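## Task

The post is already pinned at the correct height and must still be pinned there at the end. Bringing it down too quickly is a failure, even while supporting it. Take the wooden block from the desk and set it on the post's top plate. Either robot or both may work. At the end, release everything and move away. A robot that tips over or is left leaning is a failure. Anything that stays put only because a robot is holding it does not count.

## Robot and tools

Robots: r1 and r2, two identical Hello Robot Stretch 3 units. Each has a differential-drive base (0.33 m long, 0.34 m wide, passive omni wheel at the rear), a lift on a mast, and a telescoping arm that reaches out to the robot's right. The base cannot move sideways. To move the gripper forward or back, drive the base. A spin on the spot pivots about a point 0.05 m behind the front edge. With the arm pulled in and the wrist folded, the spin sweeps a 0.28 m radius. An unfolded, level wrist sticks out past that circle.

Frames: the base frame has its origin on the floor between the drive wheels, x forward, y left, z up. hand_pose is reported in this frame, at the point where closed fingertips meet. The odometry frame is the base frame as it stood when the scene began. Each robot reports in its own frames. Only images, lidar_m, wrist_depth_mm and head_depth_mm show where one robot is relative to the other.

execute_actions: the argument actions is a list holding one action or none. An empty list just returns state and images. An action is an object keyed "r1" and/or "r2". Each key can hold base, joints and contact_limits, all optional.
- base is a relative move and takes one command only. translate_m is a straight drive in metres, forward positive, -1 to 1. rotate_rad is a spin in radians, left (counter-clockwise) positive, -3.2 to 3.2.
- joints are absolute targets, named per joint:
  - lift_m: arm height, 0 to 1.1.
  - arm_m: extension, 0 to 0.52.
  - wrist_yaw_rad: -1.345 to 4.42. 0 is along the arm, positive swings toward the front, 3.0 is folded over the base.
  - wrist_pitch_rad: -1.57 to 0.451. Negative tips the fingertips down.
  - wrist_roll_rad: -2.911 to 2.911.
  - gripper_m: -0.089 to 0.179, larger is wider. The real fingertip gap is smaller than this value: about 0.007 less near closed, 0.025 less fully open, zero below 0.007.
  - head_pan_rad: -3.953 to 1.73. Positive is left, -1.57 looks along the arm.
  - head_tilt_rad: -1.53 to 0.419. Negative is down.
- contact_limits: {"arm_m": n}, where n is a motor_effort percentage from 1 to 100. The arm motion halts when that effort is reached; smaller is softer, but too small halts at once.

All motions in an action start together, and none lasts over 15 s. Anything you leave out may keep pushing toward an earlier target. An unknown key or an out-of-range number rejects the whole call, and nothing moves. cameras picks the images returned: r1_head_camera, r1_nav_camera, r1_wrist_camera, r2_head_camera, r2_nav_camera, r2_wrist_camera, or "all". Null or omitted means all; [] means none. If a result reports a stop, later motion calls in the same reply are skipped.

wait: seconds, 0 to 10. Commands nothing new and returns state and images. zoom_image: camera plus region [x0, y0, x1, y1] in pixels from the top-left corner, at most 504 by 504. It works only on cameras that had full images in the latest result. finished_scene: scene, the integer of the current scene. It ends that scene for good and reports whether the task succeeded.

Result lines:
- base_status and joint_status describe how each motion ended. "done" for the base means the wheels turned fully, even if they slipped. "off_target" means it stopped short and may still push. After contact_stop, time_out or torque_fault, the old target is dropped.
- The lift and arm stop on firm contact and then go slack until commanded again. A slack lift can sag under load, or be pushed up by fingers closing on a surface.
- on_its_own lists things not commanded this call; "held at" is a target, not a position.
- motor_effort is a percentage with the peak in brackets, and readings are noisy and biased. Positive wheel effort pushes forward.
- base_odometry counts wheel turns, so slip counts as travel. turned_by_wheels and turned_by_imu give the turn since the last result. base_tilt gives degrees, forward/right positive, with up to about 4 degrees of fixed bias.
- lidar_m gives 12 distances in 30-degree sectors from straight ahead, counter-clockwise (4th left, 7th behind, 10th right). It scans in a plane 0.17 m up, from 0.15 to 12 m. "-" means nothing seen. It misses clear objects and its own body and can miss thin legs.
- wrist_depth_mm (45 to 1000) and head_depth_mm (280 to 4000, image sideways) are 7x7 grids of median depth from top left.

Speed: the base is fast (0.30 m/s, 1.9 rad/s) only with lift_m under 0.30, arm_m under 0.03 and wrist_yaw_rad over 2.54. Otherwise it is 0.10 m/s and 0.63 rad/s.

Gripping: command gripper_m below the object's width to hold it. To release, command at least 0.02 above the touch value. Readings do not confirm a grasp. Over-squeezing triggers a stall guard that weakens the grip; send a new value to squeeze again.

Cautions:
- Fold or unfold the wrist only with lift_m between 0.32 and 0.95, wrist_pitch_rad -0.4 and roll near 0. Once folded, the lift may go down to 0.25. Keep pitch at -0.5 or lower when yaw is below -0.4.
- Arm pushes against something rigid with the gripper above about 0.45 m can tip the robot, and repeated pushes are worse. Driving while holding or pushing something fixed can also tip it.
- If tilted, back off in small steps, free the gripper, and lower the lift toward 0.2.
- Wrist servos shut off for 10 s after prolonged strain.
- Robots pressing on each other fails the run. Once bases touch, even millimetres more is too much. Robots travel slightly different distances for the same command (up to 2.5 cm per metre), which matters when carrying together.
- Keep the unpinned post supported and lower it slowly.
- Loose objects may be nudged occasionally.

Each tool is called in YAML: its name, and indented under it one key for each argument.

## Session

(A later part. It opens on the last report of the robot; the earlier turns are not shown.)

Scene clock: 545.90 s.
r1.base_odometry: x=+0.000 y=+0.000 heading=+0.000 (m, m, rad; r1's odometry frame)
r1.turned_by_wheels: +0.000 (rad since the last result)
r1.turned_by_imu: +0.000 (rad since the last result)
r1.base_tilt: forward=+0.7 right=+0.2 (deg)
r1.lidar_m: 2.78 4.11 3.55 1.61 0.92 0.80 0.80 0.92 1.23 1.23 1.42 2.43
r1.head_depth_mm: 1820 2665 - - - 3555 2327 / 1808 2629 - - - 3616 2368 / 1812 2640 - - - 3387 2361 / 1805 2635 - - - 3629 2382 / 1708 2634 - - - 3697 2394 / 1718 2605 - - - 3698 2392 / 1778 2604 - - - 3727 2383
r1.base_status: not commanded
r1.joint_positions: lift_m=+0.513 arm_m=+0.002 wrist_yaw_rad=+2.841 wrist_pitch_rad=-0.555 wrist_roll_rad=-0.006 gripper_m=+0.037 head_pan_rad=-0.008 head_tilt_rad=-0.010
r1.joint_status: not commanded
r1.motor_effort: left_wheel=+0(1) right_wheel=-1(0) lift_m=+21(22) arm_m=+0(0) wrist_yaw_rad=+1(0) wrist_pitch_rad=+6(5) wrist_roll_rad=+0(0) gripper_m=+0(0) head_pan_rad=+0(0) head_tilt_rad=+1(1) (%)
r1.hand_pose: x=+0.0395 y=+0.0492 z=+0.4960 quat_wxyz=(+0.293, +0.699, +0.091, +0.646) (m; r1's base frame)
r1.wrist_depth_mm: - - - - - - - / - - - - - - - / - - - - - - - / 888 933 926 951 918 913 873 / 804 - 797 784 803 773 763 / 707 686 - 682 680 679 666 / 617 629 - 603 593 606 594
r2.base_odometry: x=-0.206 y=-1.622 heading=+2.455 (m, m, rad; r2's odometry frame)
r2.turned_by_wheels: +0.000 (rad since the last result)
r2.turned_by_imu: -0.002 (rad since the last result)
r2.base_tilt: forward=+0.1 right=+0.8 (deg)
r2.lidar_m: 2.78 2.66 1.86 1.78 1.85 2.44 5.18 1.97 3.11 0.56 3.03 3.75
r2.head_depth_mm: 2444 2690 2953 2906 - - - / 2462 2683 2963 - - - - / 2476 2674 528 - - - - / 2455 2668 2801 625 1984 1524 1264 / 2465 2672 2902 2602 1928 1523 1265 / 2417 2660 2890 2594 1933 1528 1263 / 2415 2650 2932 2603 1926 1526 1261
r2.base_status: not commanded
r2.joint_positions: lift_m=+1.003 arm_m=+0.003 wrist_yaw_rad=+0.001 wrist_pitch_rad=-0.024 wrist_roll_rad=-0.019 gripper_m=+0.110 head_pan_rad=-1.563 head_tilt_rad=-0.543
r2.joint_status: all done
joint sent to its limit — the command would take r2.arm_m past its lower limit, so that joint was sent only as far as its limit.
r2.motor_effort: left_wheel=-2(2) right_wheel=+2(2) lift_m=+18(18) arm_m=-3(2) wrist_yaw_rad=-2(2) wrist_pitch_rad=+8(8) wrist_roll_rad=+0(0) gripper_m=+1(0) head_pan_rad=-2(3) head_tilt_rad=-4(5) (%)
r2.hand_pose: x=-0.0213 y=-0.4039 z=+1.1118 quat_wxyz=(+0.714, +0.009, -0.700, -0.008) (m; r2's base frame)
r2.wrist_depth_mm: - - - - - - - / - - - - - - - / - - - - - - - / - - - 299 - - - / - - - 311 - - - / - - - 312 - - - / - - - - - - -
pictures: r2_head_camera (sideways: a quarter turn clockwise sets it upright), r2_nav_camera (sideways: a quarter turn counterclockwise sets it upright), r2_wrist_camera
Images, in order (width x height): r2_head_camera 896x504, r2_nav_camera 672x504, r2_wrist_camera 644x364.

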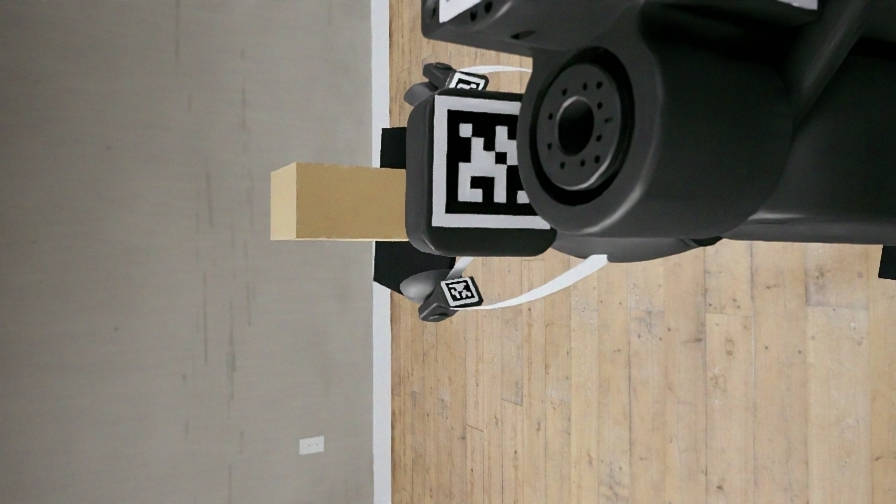

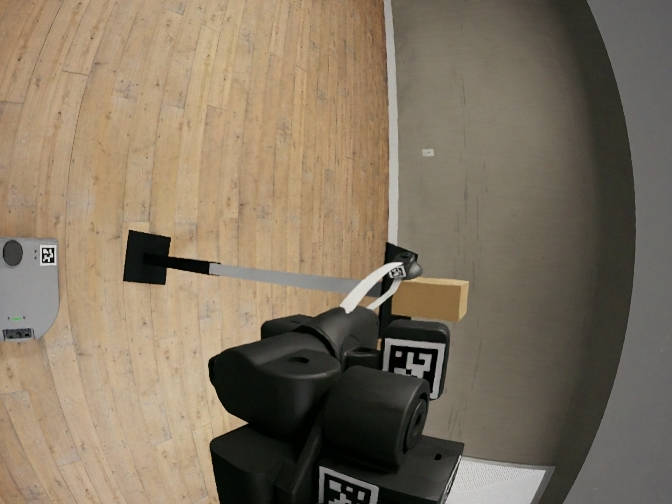

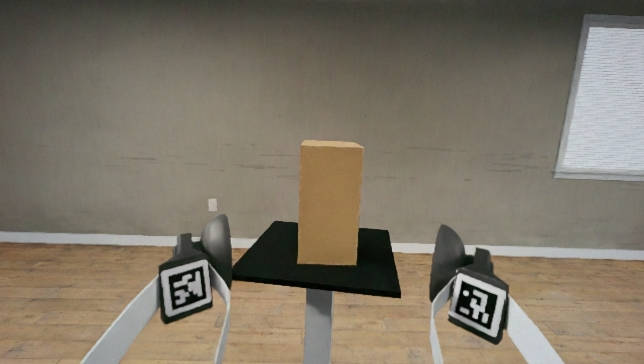

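execute_actions:
  actions:
    - {"r2": {"joints": {"wrist_yaw_rad": 1.5}}}
  cameras: ["r2_head_camera", "r2_nav_camera"]

Scene clock: 556.53 s.
r1.base_odometry: x=+0.000 y=+0.000 heading=+0.000 (m, m, rad; r1's odometry frame)
r1.turned_by_wheels: +0.000 (rad since the last result)
r1.turned_by_imu: +0.000 (rad since the last result)
r1.base_tilt: forward=+0.6 right=+0.3 (deg)
r1.lidar_m: 2.77 4.11 3.53 1.61 0.93 0.80 0.80 0.92 1.23 1.23 1.42 2.42
r1.head_depth_mm: 1820 2635 - - - 3588 2361 / 1803 2610 - - - 3634 2361 / 1805 2654 - - - 3372 2375 / 1792 2600 - - - 3645 2365 / 1715 2621 - - - 3610 2387 / 1708 2626 - - - 3733 2384 / 1771 2622 - - - 3700 2397
r1.base_status: not commanded
r1.joint_positions: lift_m=+0.513 arm_m=+0.002 wrist_yaw_rad=+2.841 wrist_pitch_rad=-0.555 wrist_roll_rad=-0.006 gripper_m=+0.037 head_pan_rad=-0.008 head_tilt_rad=-0.010
r1.joint_status: not commanded
r1.motor_effort: left_wheel=+0(1) right_wheel=+0(0) lift_m=+21(21) arm_m=+0(0) wrist_yaw_rad=+0(0) wrist_pitch_rad=+6(5) wrist_roll_rad=+0(0) gripper_m=+0(0) head_pan_rad=+0(0) head_tilt_rad=+1(1) (%)
r1.hand_pose: x=+0.0395 y=+0.0492 z=+0.4960 quat_wxyz=(+0.293, +0.699, +0.091, +0.646) (m; r1's base frame)
r1.wrist_depth_mm: - - - - - - - / - - - - - - - / - - - - - - - / 894 994 934 960 906 898 902 / 832 - 834 792 800 784 758 / 715 704 - 692 679 678 660 / 622 616 - 603 596 614 591
r2.base_odometry: x=-0.206 y=-1.622 heading=+2.455 (m, m, rad; r2's odometry frame)
r2.turned_by_wheels: +0.000 (rad since the last result)
r2.turned_by_imu: -0.001 (rad since the last result)
r2.base_tilt: forward=+0.0 right=+0.8 (deg)
r2.lidar_m: 2.78 2.66 1.87 1.78 1.85 2.45 5.18 1.97 3.13 0.56 3.03 3.73
r2.head_depth_mm: 2445 2718 2931 2875 - - 1238 / 2458 2680 2926 2479 - - - / 2437 2681 529 589 - - - / 2453 2673 2838 603 1917 1570 - / 2441 2660 2936 2475 1917 1569 - / 2438 2666 2951 2608 1995 1611 - / 2453 2670 2898 2613 - - -
r2.base_status: not commanded
r2.joint_positions: lift_m=+1.003 arm_m=+0.003 wrist_yaw_rad=+1.498 wrist_pitch_rad=-0.023 wrist_roll_rad=-0.019 gripper_m=+0.110 head_pan_rad=-1.563 head_tilt_rad=-0.543
r2.joint_status: all done
r2.motor_effort: left_wheel=-2(3) right_wheel=+2(2) lift_m=+18(18) arm_m=-3(3) wrist_yaw_rad=+1(2) wrist_pitch_rad=+8(8) wrist_roll_rad=+0(0) gripper_m=-1(0) head_pan_rad=-3(3) head_tilt_rad=-4(4) (%)
r2.hand_pose: x=+0.2336 y=-0.1670 z=+1.1118 quat_wxyz=(+0.529, +0.483, -0.507, +0.480) (m; r2's base frame)
r2.wrist_depth_mm: - - - - - - - / - - - - - - - / - - - - - - - / - - - - - - - / - - - - - - - / - - - - - - - / - - - - - - -
pictures: r2_head_camera (sideways: a quarter turn clockwise sets it upright), r2_nav_camera (sideways: a quarter turn counterclockwise sets it upright)
Images, in order (width x height): r2_head_camera 896x504, r2_nav_camera 672x504.

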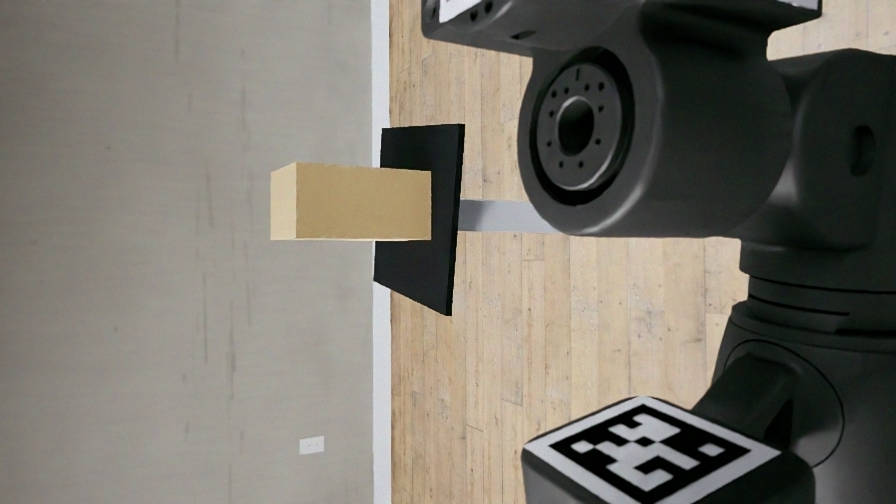

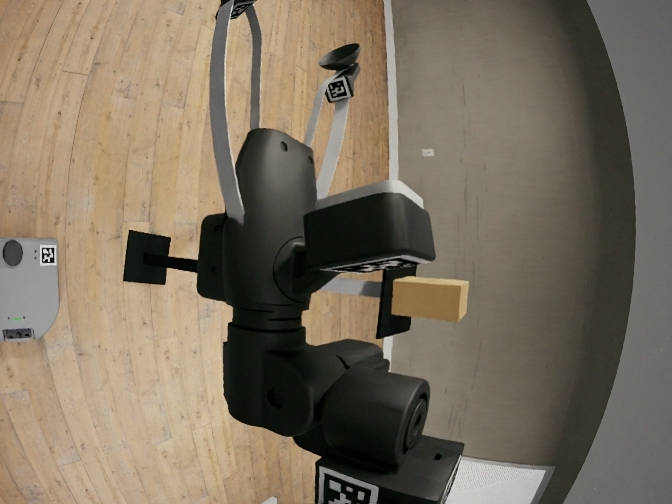

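The block is standing centred on the plate and the robot is clear.

finished_scene:
  scene: 2

The scene is finished: the task was done.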